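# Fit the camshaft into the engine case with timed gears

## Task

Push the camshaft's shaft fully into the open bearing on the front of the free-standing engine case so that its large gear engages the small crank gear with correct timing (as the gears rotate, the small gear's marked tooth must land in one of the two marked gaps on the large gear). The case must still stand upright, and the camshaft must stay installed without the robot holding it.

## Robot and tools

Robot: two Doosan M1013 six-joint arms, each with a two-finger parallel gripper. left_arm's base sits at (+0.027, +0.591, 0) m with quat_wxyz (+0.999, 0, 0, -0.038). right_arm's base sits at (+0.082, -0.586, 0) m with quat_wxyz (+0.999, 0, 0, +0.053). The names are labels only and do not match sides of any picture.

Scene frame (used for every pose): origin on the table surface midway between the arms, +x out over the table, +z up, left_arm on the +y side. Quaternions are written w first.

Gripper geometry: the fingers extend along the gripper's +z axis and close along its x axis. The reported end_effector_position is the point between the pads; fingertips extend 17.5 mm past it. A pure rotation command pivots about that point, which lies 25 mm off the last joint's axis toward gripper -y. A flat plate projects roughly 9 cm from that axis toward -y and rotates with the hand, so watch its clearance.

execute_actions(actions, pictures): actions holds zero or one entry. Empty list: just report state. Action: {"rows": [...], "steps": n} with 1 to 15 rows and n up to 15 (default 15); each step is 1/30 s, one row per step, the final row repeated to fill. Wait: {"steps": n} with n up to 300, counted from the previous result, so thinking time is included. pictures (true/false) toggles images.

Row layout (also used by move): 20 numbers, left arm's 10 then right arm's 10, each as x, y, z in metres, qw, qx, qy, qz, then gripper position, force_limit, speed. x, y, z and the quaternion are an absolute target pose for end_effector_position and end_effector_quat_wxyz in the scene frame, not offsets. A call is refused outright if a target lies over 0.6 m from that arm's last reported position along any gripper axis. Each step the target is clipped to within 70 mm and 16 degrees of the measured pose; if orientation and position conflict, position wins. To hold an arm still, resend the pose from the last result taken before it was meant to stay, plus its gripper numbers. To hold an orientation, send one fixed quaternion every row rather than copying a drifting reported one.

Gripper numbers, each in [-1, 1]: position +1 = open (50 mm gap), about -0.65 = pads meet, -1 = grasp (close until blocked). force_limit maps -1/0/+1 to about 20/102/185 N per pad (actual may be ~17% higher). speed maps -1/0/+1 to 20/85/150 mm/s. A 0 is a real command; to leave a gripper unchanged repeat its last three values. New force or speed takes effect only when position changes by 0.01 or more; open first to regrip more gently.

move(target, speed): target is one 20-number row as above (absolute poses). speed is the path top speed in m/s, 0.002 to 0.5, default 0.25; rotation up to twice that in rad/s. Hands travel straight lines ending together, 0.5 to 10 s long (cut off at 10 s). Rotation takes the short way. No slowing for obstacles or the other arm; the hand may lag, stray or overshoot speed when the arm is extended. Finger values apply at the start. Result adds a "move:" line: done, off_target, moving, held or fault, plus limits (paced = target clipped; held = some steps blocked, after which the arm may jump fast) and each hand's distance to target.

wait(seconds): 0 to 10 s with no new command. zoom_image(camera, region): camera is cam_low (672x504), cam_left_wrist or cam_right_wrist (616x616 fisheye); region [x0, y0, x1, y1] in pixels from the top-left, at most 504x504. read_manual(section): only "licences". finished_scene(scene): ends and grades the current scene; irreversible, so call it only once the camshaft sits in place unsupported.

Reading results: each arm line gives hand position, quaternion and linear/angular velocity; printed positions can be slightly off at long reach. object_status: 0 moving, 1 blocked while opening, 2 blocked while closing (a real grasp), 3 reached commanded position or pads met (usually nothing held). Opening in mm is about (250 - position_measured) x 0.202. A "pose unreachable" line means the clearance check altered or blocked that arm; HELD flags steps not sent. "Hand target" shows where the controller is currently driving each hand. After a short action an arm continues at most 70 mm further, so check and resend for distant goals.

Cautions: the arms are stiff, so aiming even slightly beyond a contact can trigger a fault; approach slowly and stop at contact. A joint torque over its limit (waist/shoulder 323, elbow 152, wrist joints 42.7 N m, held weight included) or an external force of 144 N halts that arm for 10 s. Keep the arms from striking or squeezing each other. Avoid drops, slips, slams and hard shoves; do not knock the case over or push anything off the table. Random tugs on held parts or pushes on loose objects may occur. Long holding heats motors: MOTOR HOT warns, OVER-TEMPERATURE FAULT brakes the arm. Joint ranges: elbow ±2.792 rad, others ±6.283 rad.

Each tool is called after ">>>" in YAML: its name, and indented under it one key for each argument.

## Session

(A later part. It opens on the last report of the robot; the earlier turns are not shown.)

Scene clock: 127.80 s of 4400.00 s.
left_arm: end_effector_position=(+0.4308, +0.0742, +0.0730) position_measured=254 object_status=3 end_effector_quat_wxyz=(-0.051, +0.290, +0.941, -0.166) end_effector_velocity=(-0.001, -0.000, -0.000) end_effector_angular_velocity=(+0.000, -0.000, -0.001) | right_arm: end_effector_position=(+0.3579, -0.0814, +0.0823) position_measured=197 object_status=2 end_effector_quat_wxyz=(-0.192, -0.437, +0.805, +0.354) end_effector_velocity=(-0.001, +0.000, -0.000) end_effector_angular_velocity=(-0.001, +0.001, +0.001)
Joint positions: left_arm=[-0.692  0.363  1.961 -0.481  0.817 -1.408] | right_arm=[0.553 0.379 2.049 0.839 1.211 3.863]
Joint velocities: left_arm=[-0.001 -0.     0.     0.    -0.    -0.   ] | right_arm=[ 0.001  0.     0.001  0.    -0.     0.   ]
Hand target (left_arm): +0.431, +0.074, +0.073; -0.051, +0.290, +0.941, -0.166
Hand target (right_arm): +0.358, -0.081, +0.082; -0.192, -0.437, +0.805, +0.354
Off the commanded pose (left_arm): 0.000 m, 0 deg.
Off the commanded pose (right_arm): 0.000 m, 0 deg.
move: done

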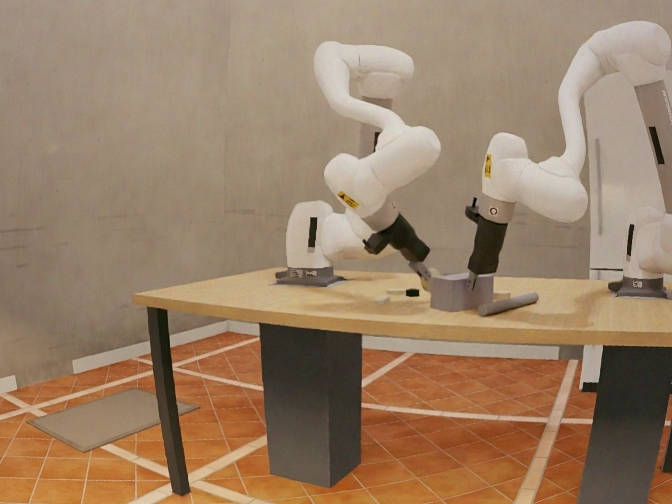

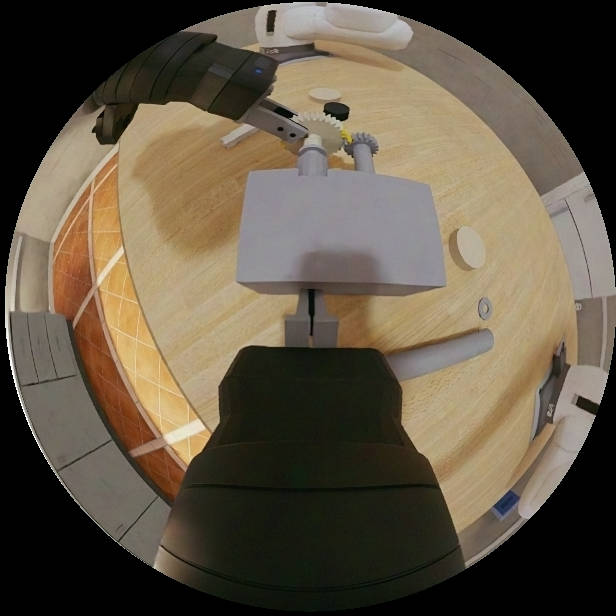

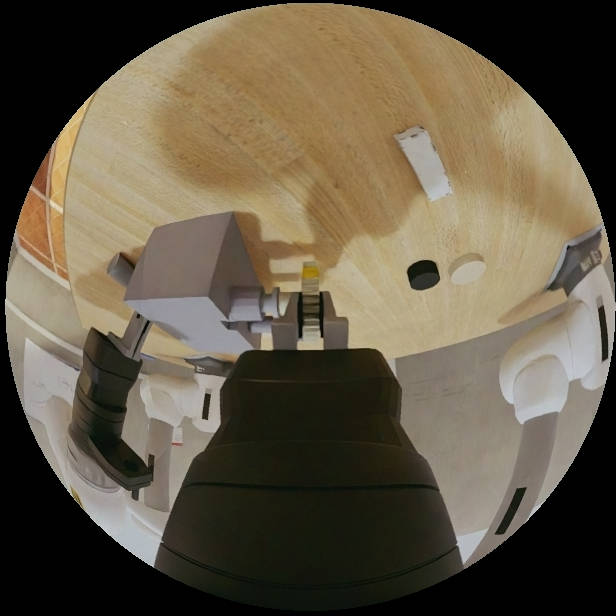

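Meshed; ~10 mm left. Advance 5, then check.

>>> move:
  target: [0.4308,0.0742,0.073,-0.0513,0.2905,0.941,-0.166,-1,0,1,0.3607,-0.0772,0.0823,0.1921,0.4366,-0.8046,-0.354,-1,0,-0.6]
  speed: 0.005

>>> zoom_image:
  camera: "cam_right_wrist"
  region: [190,270,290,340]

>>> zoom_image:
  camera: "cam_left_wrist"
  region: [325,115,375,165]

Scene clock: 131.80 s of 4400.00 s.
left_arm: end_effector_position=(+0.4309, +0.0743, +0.0730) position_measured=254 object_status=3 end_effector_quat_wxyz=(-0.051, +0.290, +0.941, -0.166) end_effector_velocity=(-0.001, +0.000, -0.001) end_effector_angular_velocity=(+0.001, +0.002, +0.000) | right_arm: end_effector_position=(+0.3606, -0.0773, +0.0823) position_measured=197 object_status=2 end_effector_quat_wxyz=(-0.192, -0.437, +0.804, +0.354) end_effector_velocity=(-0.001, +0.000, +0.001) end_effector_angular_velocity=(+0.001, -0.001, +0.001)
Joint positions: left_arm=[-0.692  0.362  1.961 -0.481  0.817 -1.408] | right_arm=[0.555 0.385 2.039 0.839 1.213 3.868]
Joint velocities: left_arm=[-0.001  0.001  0.001 -0.     0.    -0.001] | right_arm=[ 0.001 -0.001  0.     0.001  0.    -0.   ]
Hand target (left_arm): +0.431, +0.074, +0.073; -0.051, +0.290, +0.941, -0.166
Hand target (right_arm): +0.361, -0.077, +0.082; -0.192, -0.437, +0.805, +0.354
Off the commanded pose (left_arm): 0.000 m, 0 deg.
Off the commanded pose (right_arm): 0.000 m, 0 deg.
move: done

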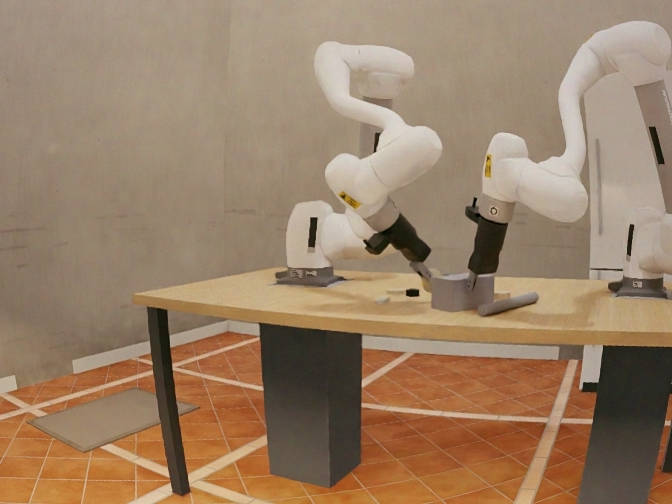

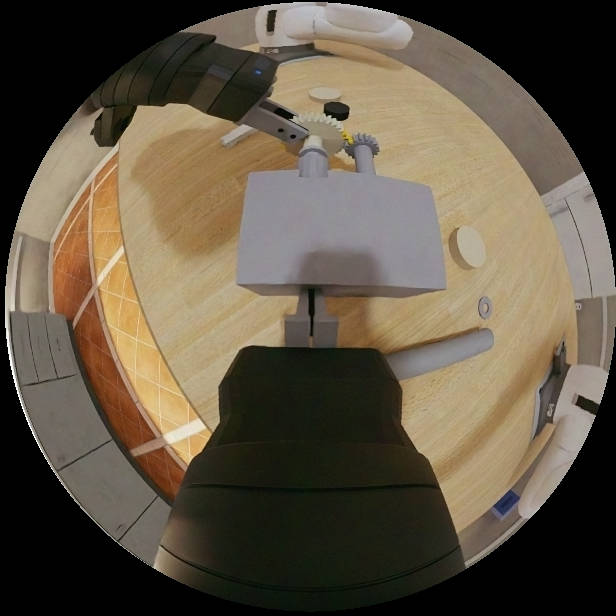

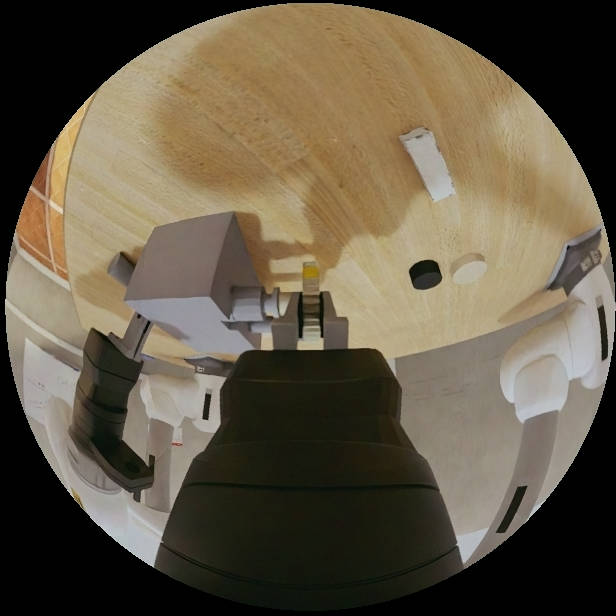

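Region (190, 270, 290, 340) of cam_right_wrist's 616x616 image, scaled by 5.040, with more detail than that image has; it fills the top 353 rows of this view, and the rest is white.

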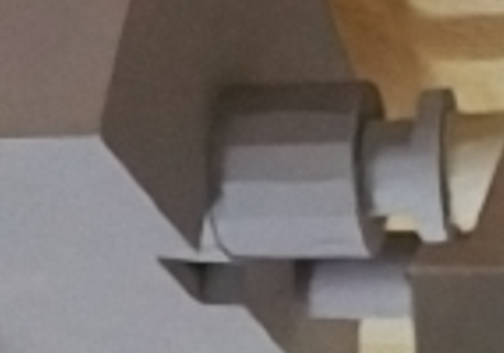

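Region (325, 115, 375, 165) of cam_left_wrist's 616x616 image, scaled by 10.080, with more detail than that image has.

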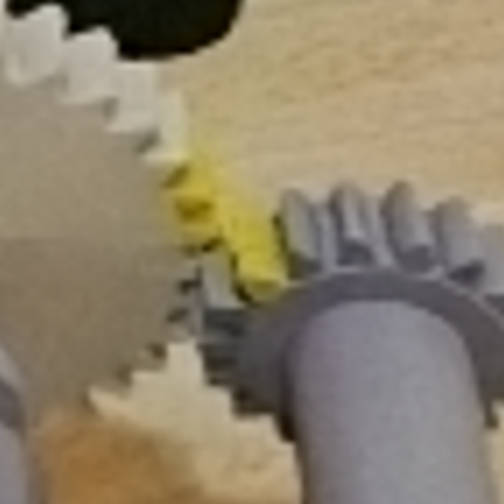

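>>> move:
  target: [0.4308,0.0742,0.073,-0.0513,0.2905,0.941,-0.166,-1,0,1,0.3592,-0.0794,0.0823,0.1921,0.4366,-0.8046,-0.354,-1,0,-0.6]
  speed: 0.008

>>> move:
  target: [0.4308,0.0742,0.073,-0.0513,0.2905,0.941,-0.166,-1,0,1,0.3592,-0.0794,0.0823,0.1921,0.4366,-0.8046,-0.354,-0.2,-0.9,-1]
  speed: 0.008

>>> zoom_image:
  camera: "cam_right_wrist"
  region: [230,250,350,350]

>>> zoom_image:
  camera: "cam_left_wrist"
  region: [325,115,375,165]

Scene clock: 136.93 s of 4400.00 s.
left_arm: end_effector_position=(+0.4306, +0.0740, +0.0730) position_measured=254 object_status=3 end_effector_quat_wxyz=(-0.051, +0.291, +0.941, -0.166) end_effector_velocity=(+0.001, -0.000, +0.000) end_effector_angular_velocity=(-0.001, -0.001, +0.001) | right_arm: end_effector_position=(+0.3594, -0.0793, +0.0823) position_measured=197 object_status=2 end_effector_quat_wxyz=(-0.192, -0.437, +0.805, +0.354) end_effector_velocity=(-0.000, -0.000, +0.001) end_effector_angular_velocity=(+0.001, -0.002, +0.002)
Joint positions: left_arm=[-0.693  0.363  1.961 -0.481  0.817 -1.408] | right_arm=[0.554 0.382 2.044 0.839 1.212 3.865]
Joint velocities: left_arm=[ 0.    -0.    -0.001  0.     0.    -0.   ] | right_arm=[ 0.    -0.002 -0.    -0.002  0.001 -0.   ]
Hand target (left_arm): +0.431, +0.074, +0.073; -0.051, +0.290, +0.941, -0.166
Hand target (right_arm): +0.359, -0.079, +0.082; -0.192, -0.437, +0.805, +0.354
Off the commanded pose (left_arm): 0.000 m, 0 deg.
Off the commanded pose (right_arm): 0.000 m, 0 deg.
After step 90, 1.43 s passed at rest.
move: done

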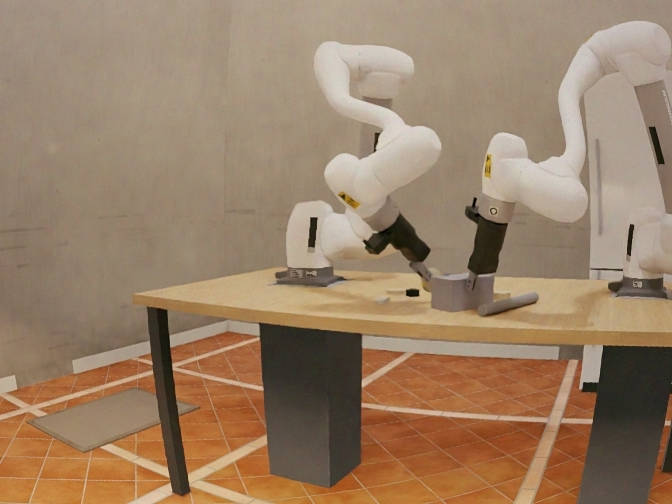

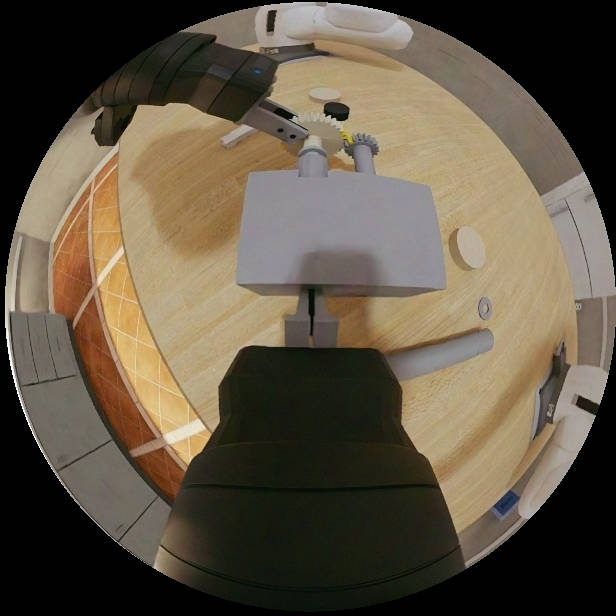

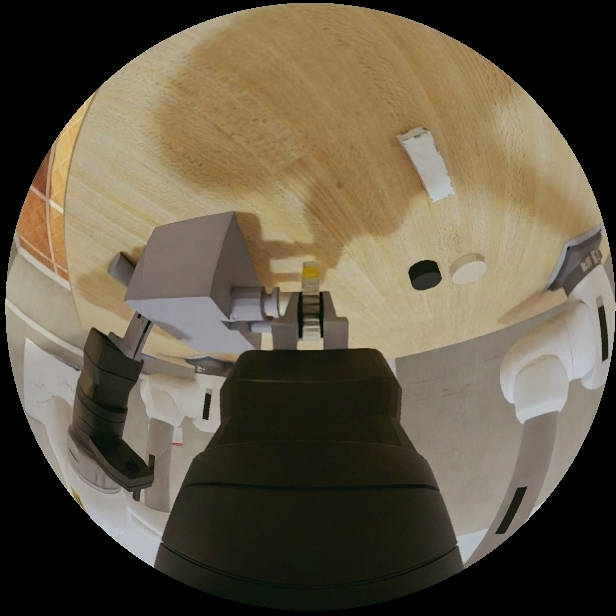

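Scene clock: 137.63 s of 4400.00 s.
left_arm: end_effector_position=(+0.4308, +0.0742, +0.0730) position_measured=254 object_status=3 end_effector_quat_wxyz=(-0.051, +0.291, +0.941, -0.166) end_effector_velocity=(-0.000, -0.001, +0.001) end_effector_angular_velocity=(-0.001, -0.000, +0.001) | right_arm: end_effector_position=(+0.3592, -0.0794, +0.0823) position_measured=182 object_status=3 end_effector_quat_wxyz=(-0.192, -0.437, +0.805, +0.354) end_effector_velocity=(-0.001, -0.001, -0.001) end_effector_angular_velocity=(-0.002, +0.000, +0.001)
Joint positions: left_arm=[-0.693  0.363  1.961 -0.481  0.817 -1.408] | right_arm=[0.554 0.382 2.044 0.839 1.212 3.865]
Joint velocities: left_arm=[-0.001 -0.    -0.001 -0.001  0.    -0.001] | right_arm=[-0.     0.     0.002 -0.002 -0.001 -0.   ]
Hand target (left_arm): +0.431, +0.074, +0.073; -0.051, +0.290, +0.941, -0.166
Hand target (right_arm): +0.359, -0.079, +0.082; -0.192, -0.437, +0.805, +0.354
Off the commanded pose (left_arm): 0.000 m, 0 deg.
Off the commanded pose (right_arm): 0.000 m, 0 deg.
move: done

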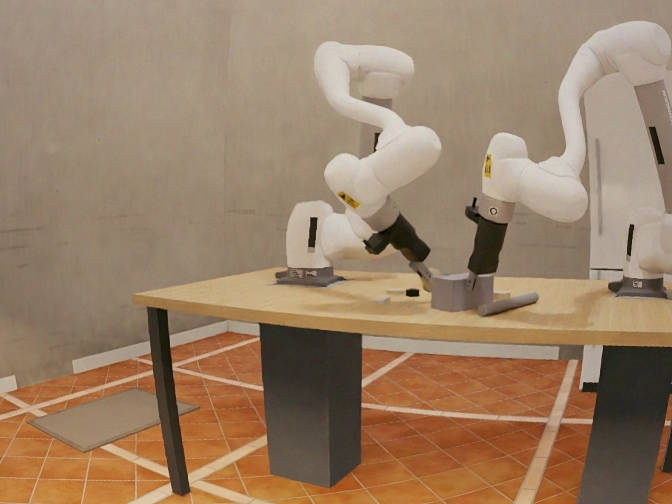

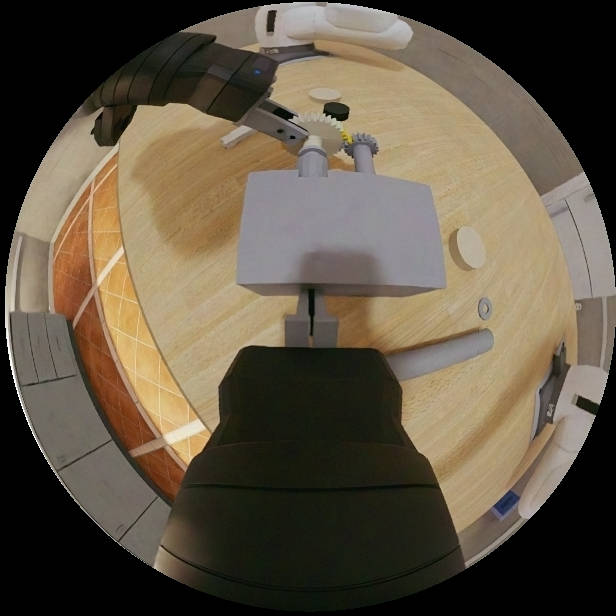

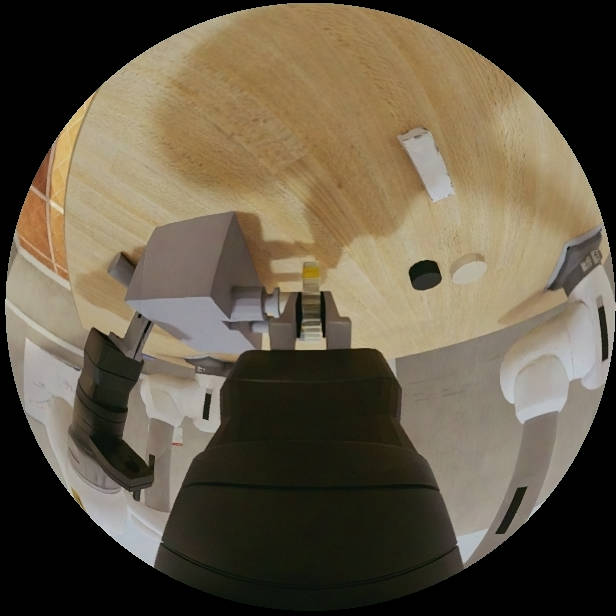

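Region (230, 250, 350, 350) of cam_right_wrist's 616x616 image, scaled by 4.200, with more detail than that image has.

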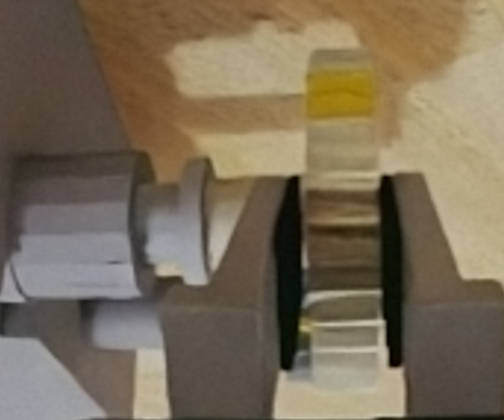

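Region (325, 115, 375, 165) of cam_left_wrist's 616x616 image, scaled by 10.080, with more detail than that image has.

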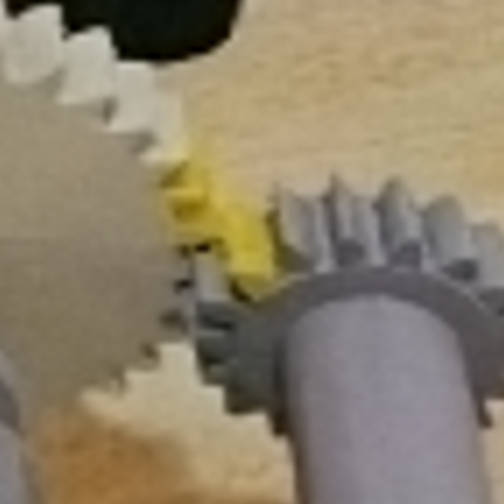

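>>> move:
  target: [0.4308,0.0742,0.073,-0.0513,0.2905,0.941,-0.166,-1,0,1,0.3606,-0.0773,0.0823,0.1921,0.4366,-0.8046,-0.354,-0.2,-0.9,-1]
  speed: 0.003

>>> zoom_image:
  camera: "cam_right_wrist"
  region: [230,250,350,350]

>>> zoom_image:
  camera: "cam_left_wrist"
  region: [325,115,375,165]

Scene clock: 143.00 s of 4400.00 s.
left_arm: end_effector_position=(+0.4309, +0.0743, +0.0730) position_measured=254 object_status=3 end_effector_quat_wxyz=(-0.051, +0.290, +0.941, -0.166) end_effector_velocity=(-0.000, -0.000, -0.000) end_effector_angular_velocity=(-0.000, -0.000, -0.002) | right_arm: end_effector_position=(+0.3606, -0.0773, +0.0823) position_measured=182 object_status=3 end_effector_quat_wxyz=(-0.192, -0.437, +0.804, +0.354) end_effector_velocity=(+0.000, +0.000, +0.000) end_effector_angular_velocity=(+0.001, -0.000, +0.000)
Joint positions: left_arm=[-0.692  0.362  1.961 -0.481  0.817 -1.408] | right_arm=[0.555 0.384 2.039 0.839 1.213 3.867]
Joint velocities: left_arm=[-0.001  0.001 -0.    -0.     0.     0.002] | right_arm=[ 0.    -0.    -0.001  0.     0.     0.   ]
Hand target (left_arm): +0.431, +0.074, +0.073; -0.051, +0.290, +0.941, -0.166
Hand target (right_arm): +0.361, -0.077, +0.082; -0.192, -0.437, +0.805, +0.354
Off the commanded pose (left_arm): 0.000 m, 0 deg.
Off the commanded pose (right_arm): 0.000 m, 0 deg.
After step 90, 1.30 s passed at rest.
move: done

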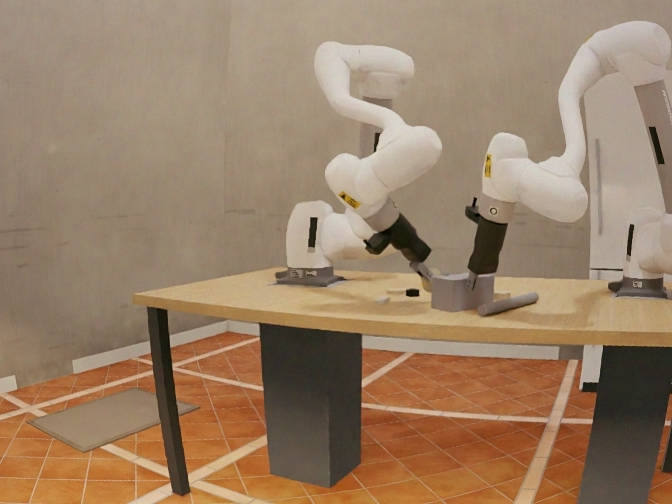

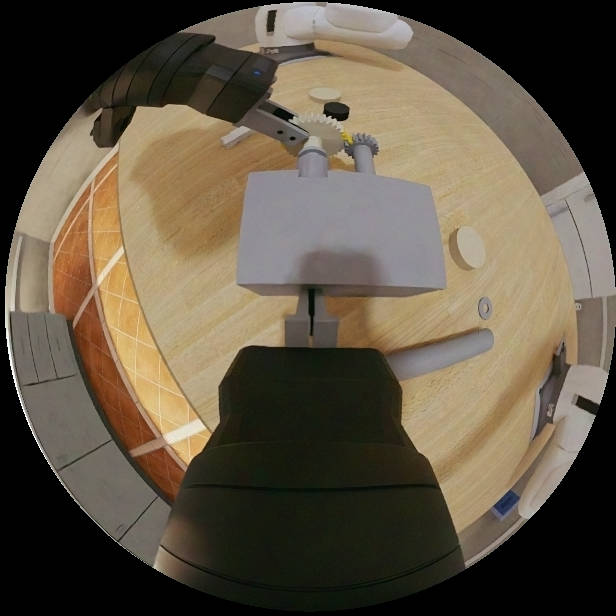

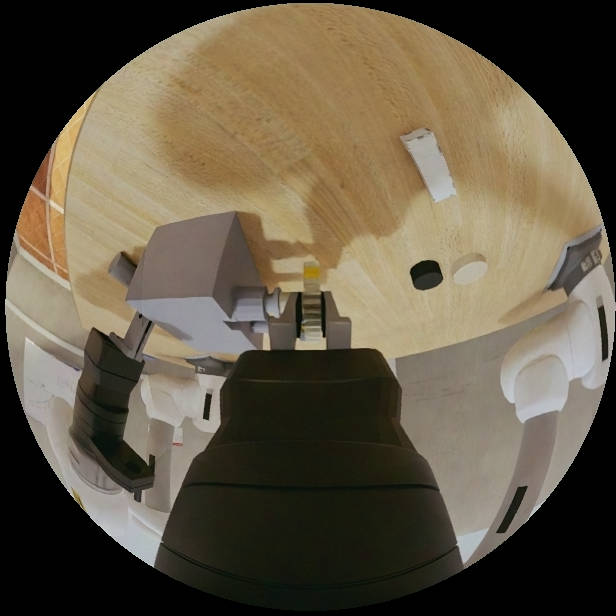

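Region (230, 250, 350, 350) of cam_right_wrist's 616x616 image, scaled by 4.200, with more detail than that image has.

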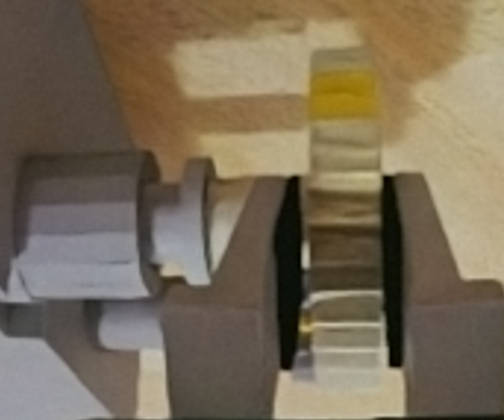

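Region (325, 115, 375, 165) of cam_left_wrist's 616x616 image, scaled by 10.080, with more detail than that image has.

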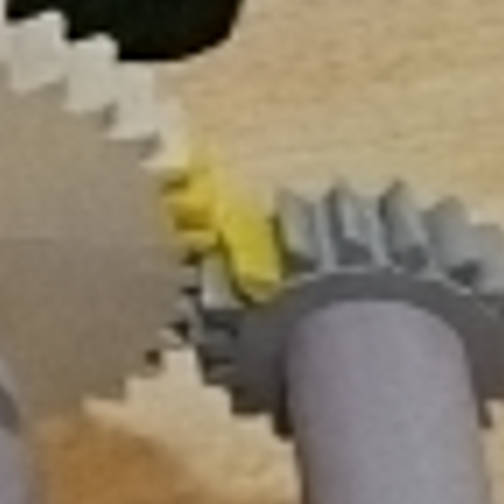

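>>> move:
  target: [0.4308,0.0742,0.073,-0.0513,0.2905,0.941,-0.166,-1,0,1,0.3596,-0.0788,0.0823,0.1921,0.4366,-0.8046,-0.354,-0.2,-0.9,-1]
  speed: 0.008

>>> move:
  target: [0.4308,0.0742,0.073,-0.0513,0.2905,0.941,-0.166,-1,0,1,0.3596,-0.0788,0.0823,0.1921,0.4366,-0.8046,-0.354,-1,-0.9,-1]
  speed: 0.008

>>> move:
  target: [0.4308,0.0742,0.073,-0.0513,0.2905,0.941,-0.166,-1,0,1,0.3599,-0.0790,0.0819,0.1961,0.4352,-0.8014,-0.361,-1,-0.9,-1]
  speed: 0.015

>>> move:
  target: [0.4308,0.0742,0.073,-0.0513,0.2905,0.941,-0.166,-1,0,1,0.3611,-0.0772,0.0819,0.1961,0.4352,-0.8014,-0.361,-1,-0.9,-1]
  speed: 0.003

>>> zoom_image:
  camera: "cam_right_wrist"
  region: [190,270,290,340]

>>> zoom_image:
  camera: "cam_left_wrist"
  region: [325,115,375,165]

Scene clock: 152.03 s of 4400.00 s.
left_arm: end_effector_position=(+0.4307, +0.0741, +0.0730) position_measured=254 object_status=3 end_effector_quat_wxyz=(-0.051, +0.291, +0.941, -0.166) end_effector_velocity=(-0.000, +0.000, +0.000) end_effector_angular_velocity=(+0.000, +0.000, +0.001) | right_arm: end_effector_position=(+0.3596, -0.0787, +0.0823) position_measured=182 object_status=3 end_effector_quat_wxyz=(-0.192, -0.436, +0.805, +0.354) end_effector_velocity=(-0.000, -0.000, +0.001) end_effector_angular_velocity=(+0.001, +0.001, +0.001)
Joint positions: left_arm=[-0.693  0.363  1.961 -0.481  0.817 -1.408] | right_arm=[0.554 0.382 2.043 0.839 1.212 3.866]
Joint velocities: left_arm=[ 0.    -0.     0.     0.    -0.    -0.001] | right_arm=[-0.    -0.001 -0.     0.     0.002 -0.   ]
Hand target (left_arm): +0.431, +0.074, +0.073; -0.051, +0.290, +0.941, -0.166
Hand target (right_arm): +0.360, -0.079, +0.082; -0.192, -0.437, +0.805, +0.354
Off the commanded pose (left_arm): 0.000 m, 0 deg.
Off the commanded pose (right_arm): 0.000 m, 0 deg.
After step 90, 5.33 s passed at rest.
move: done

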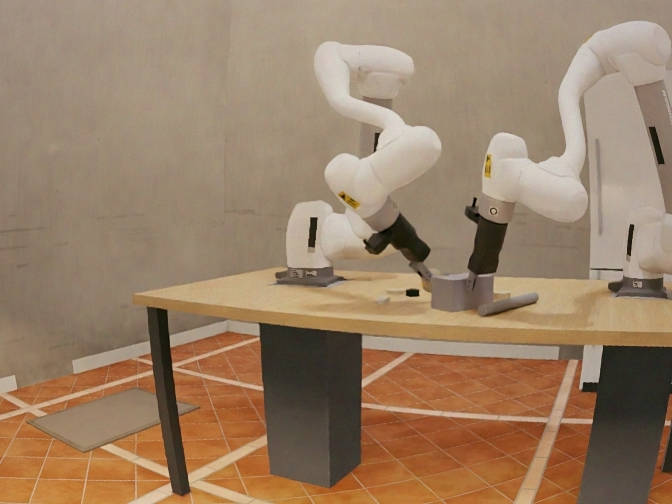

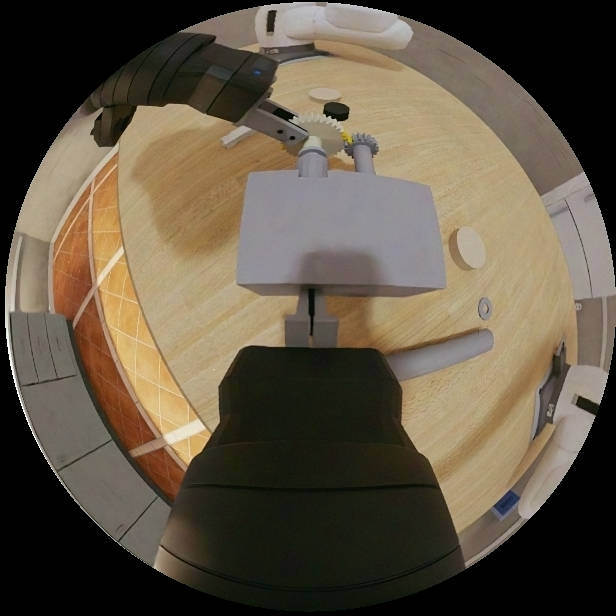

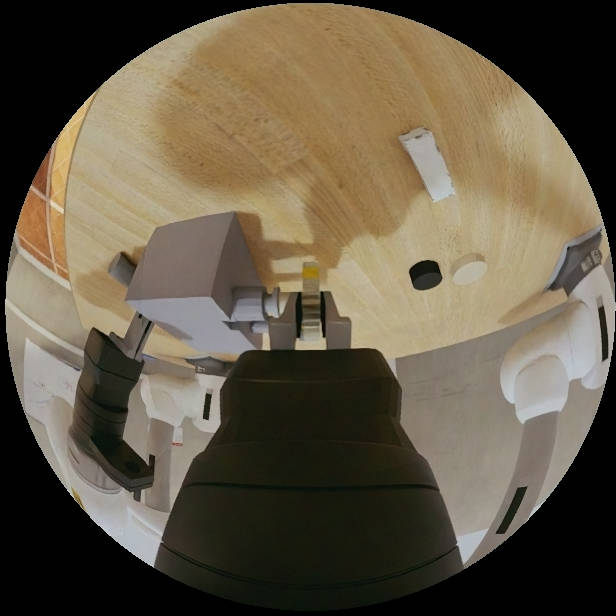

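Scene clock: 152.73 s of 4400.00 s.
left_arm: end_effector_position=(+0.4308, +0.0742, +0.0730) position_measured=254 object_status=3 end_effector_quat_wxyz=(-0.051, +0.291, +0.941, -0.166) end_effector_velocity=(-0.000, +0.000, +0.001) end_effector_angular_velocity=(-0.001, -0.001, +0.000) | right_arm: end_effector_position=(+0.3596, -0.0788, +0.0823) position_measured=192 object_status=2 end_effector_quat_wxyz=(-0.192, -0.437, +0.805, +0.354) end_effector_velocity=(-0.000, +0.000, -0.000) end_effector_angular_velocity=(-0.000, +0.001, +0.001)
Joint positions: left_arm=[-0.693  0.363  1.961 -0.481  0.817 -1.408] | right_arm=[0.554 0.382 2.043 0.839 1.212 3.866]
Joint velocities: left_arm=[-0.    -0.001  0.    -0.     0.    -0.   ] | right_arm=[ 0.     0.001 -0.001 -0.     0.001 -0.   ]
Hand target (left_arm): +0.431, +0.074, +0.073; -0.051, +0.290, +0.941, -0.166
Hand target (right_arm): +0.360, -0.079, +0.082; -0.192, -0.437, +0.805, +0.354
Off the commanded pose (left_arm): 0.000 m, 0 deg.
Off the commanded pose (right_arm): 0.000 m, 0 deg.
move: done

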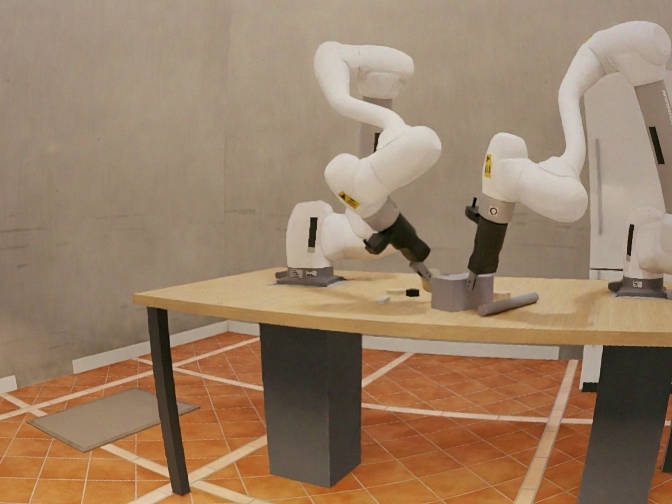

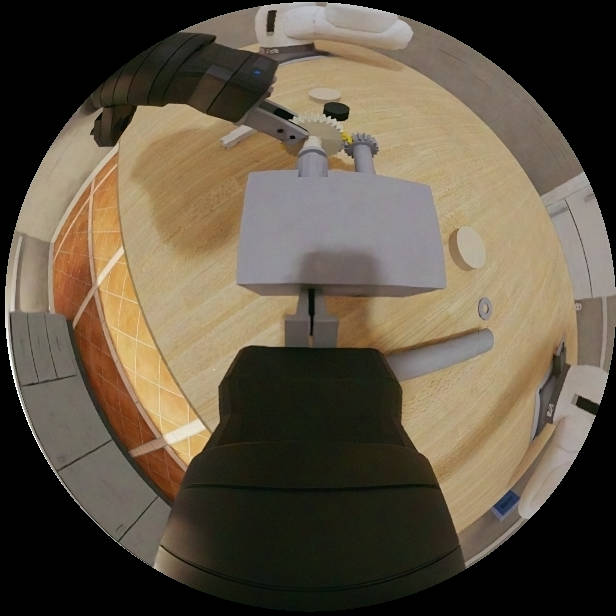

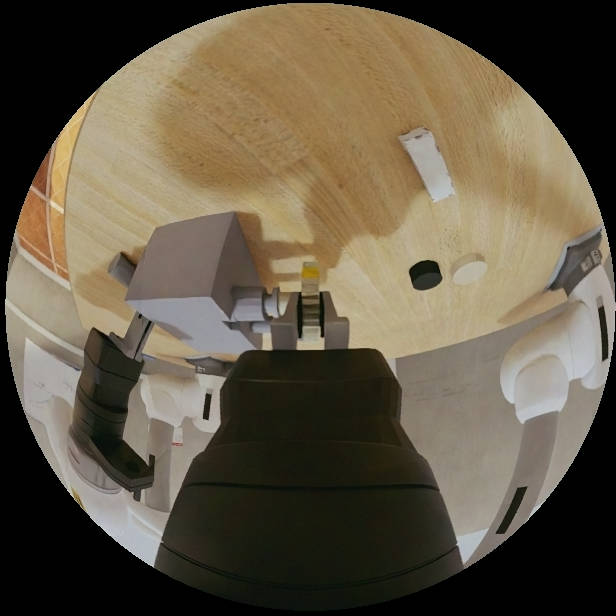

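Scene clock: 153.53 s of 4400.00 s.
left_arm: end_effector_position=(+0.4308, +0.0742, +0.0730) position_measured=254 object_status=3 end_effector_quat_wxyz=(-0.051, +0.290, +0.941, -0.166) end_effector_velocity=(+0.000, +0.000, -0.000) end_effector_angular_velocity=(-0.000, +0.001, +0.002) | right_arm: end_effector_position=(+0.3599, -0.0790, +0.0819) position_measured=192 object_status=2 end_effector_quat_wxyz=(-0.196, -0.435, +0.801, +0.361) end_effector_velocity=(-0.001, -0.000, -0.000) end_effector_angular_velocity=(-0.001, +0.002, +0.001)
Joint positions: left_arm=[-0.692  0.363  1.961 -0.481  0.817 -1.408] | right_arm=[0.548 0.39  2.042 0.849 1.224 3.853]
Joint velocities: left_arm=[ 0.001 -0.     0.001 -0.001  0.    -0.001] | right_arm=[ 0.     0.     0.001 -0.     0.001  0.   ]
Hand target (left_arm): +0.431, +0.074, +0.073; -0.051, +0.290, +0.941, -0.166
Hand target (right_arm): +0.360, -0.079, +0.082; -0.196, -0.435, +0.801, +0.361
Off the commanded pose (left_arm): 0.000 m, 0 deg.
Off the commanded pose (right_arm): 0.000 m, 0 deg.
move: done

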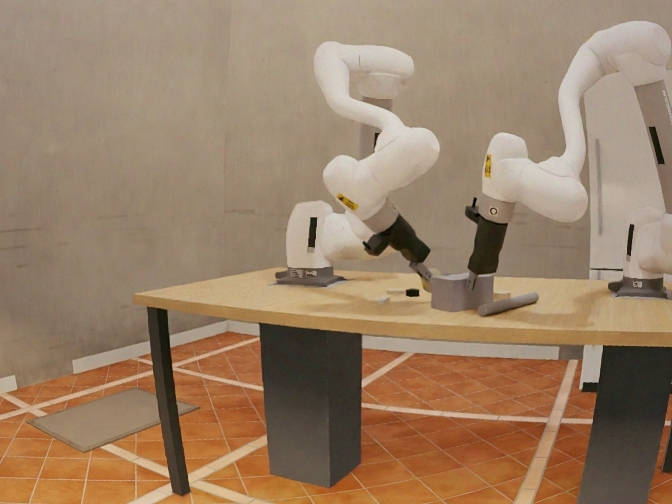

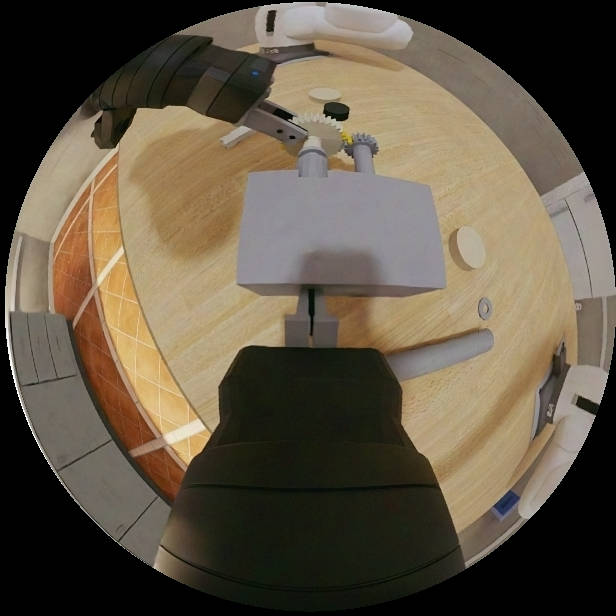

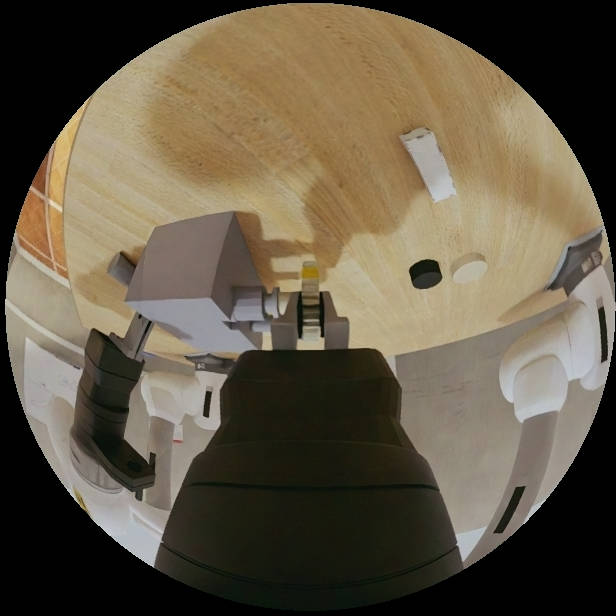

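Scene clock: 154.47 s of 4400.00 s.
left_arm: end_effector_position=(+0.4309, +0.0743, +0.0730) position_measured=254 object_status=3 end_effector_quat_wxyz=(-0.051, +0.290, +0.941, -0.166) end_effector_velocity=(+0.000, +0.001, -0.001) end_effector_angular_velocity=(+0.001, +0.001, +0.002) | right_arm: end_effector_position=(+0.3611, -0.0772, +0.0819) position_measured=192 object_status=2 end_effector_quat_wxyz=(-0.196, -0.435, +0.801, +0.361) end_effector_velocity=(-0.001, -0.001, -0.001) end_effector_angular_velocity=(-0.001, +0.003, -0.001)
Joint positions: left_arm=[-0.692  0.362  1.961 -0.481  0.817 -1.408] | right_arm=[0.549 0.392 2.038 0.849 1.225 3.855]
Joint velocities: left_arm=[ 0.002  0.001  0.001  0.     0.    -0.001] | right_arm=[-0.001  0.001  0.002  0.001  0.001  0.   ]
Hand target (left_arm): +0.431, +0.074, +0.073; -0.051, +0.290, +0.941, -0.166
Hand target (right_arm): +0.361, -0.077, +0.082; -0.196, -0.435, +0.801, +0.361
Off the commanded pose (left_arm): 0.000 m, 0 deg.
Off the commanded pose (right_arm): 0.000 m, 0 deg.
move: done

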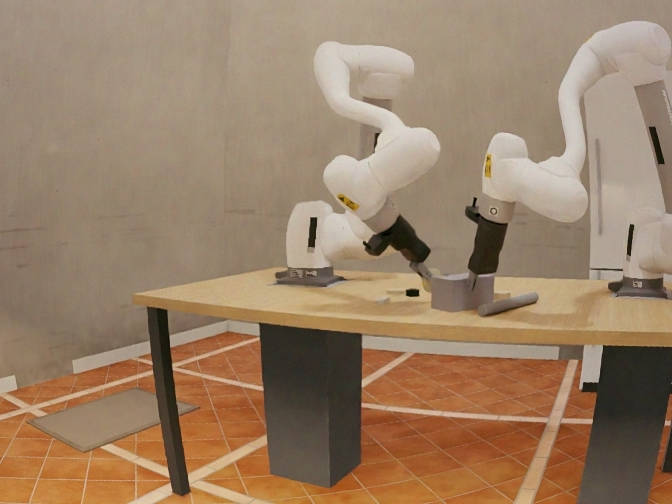

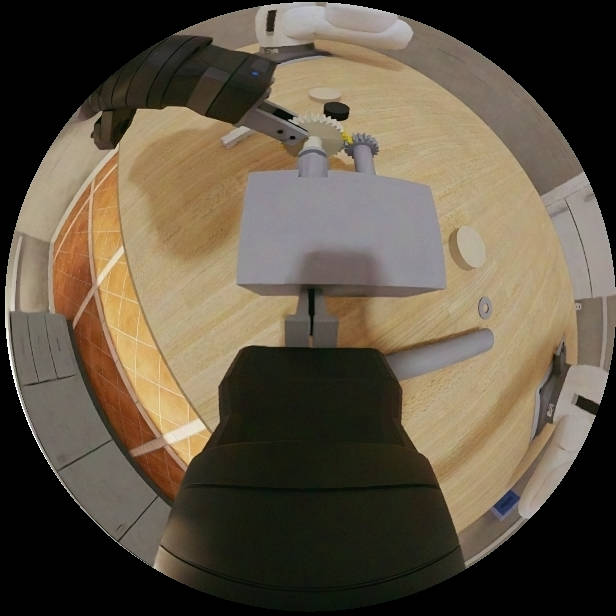

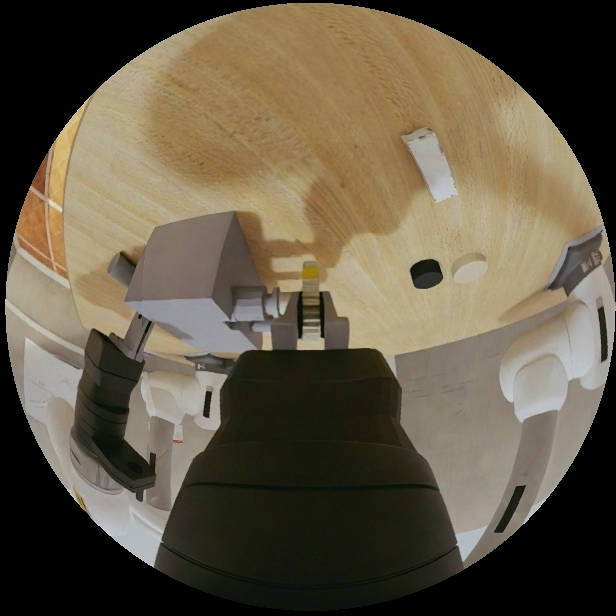

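Region (190, 270, 290, 340) of cam_right_wrist's 616x616 image, scaled by 5.040, with more detail than that image has; it fills the top 353 rows of this view, and the rest is white.

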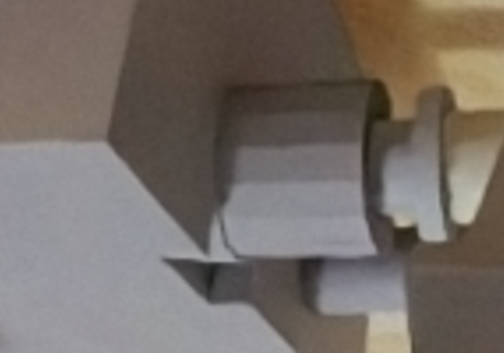

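Region (325, 115, 375, 165) of cam_left_wrist's 616x616 image, scaled by 10.080, with more detail than that image has.

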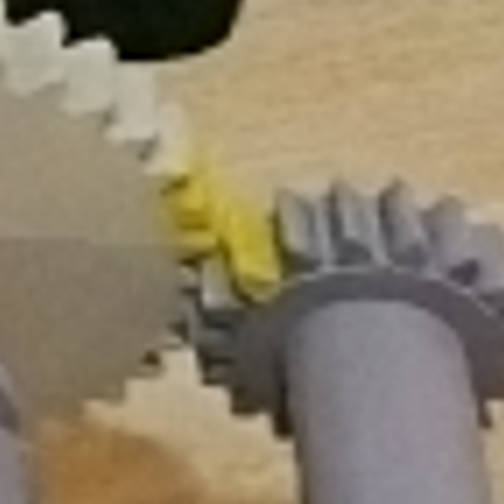

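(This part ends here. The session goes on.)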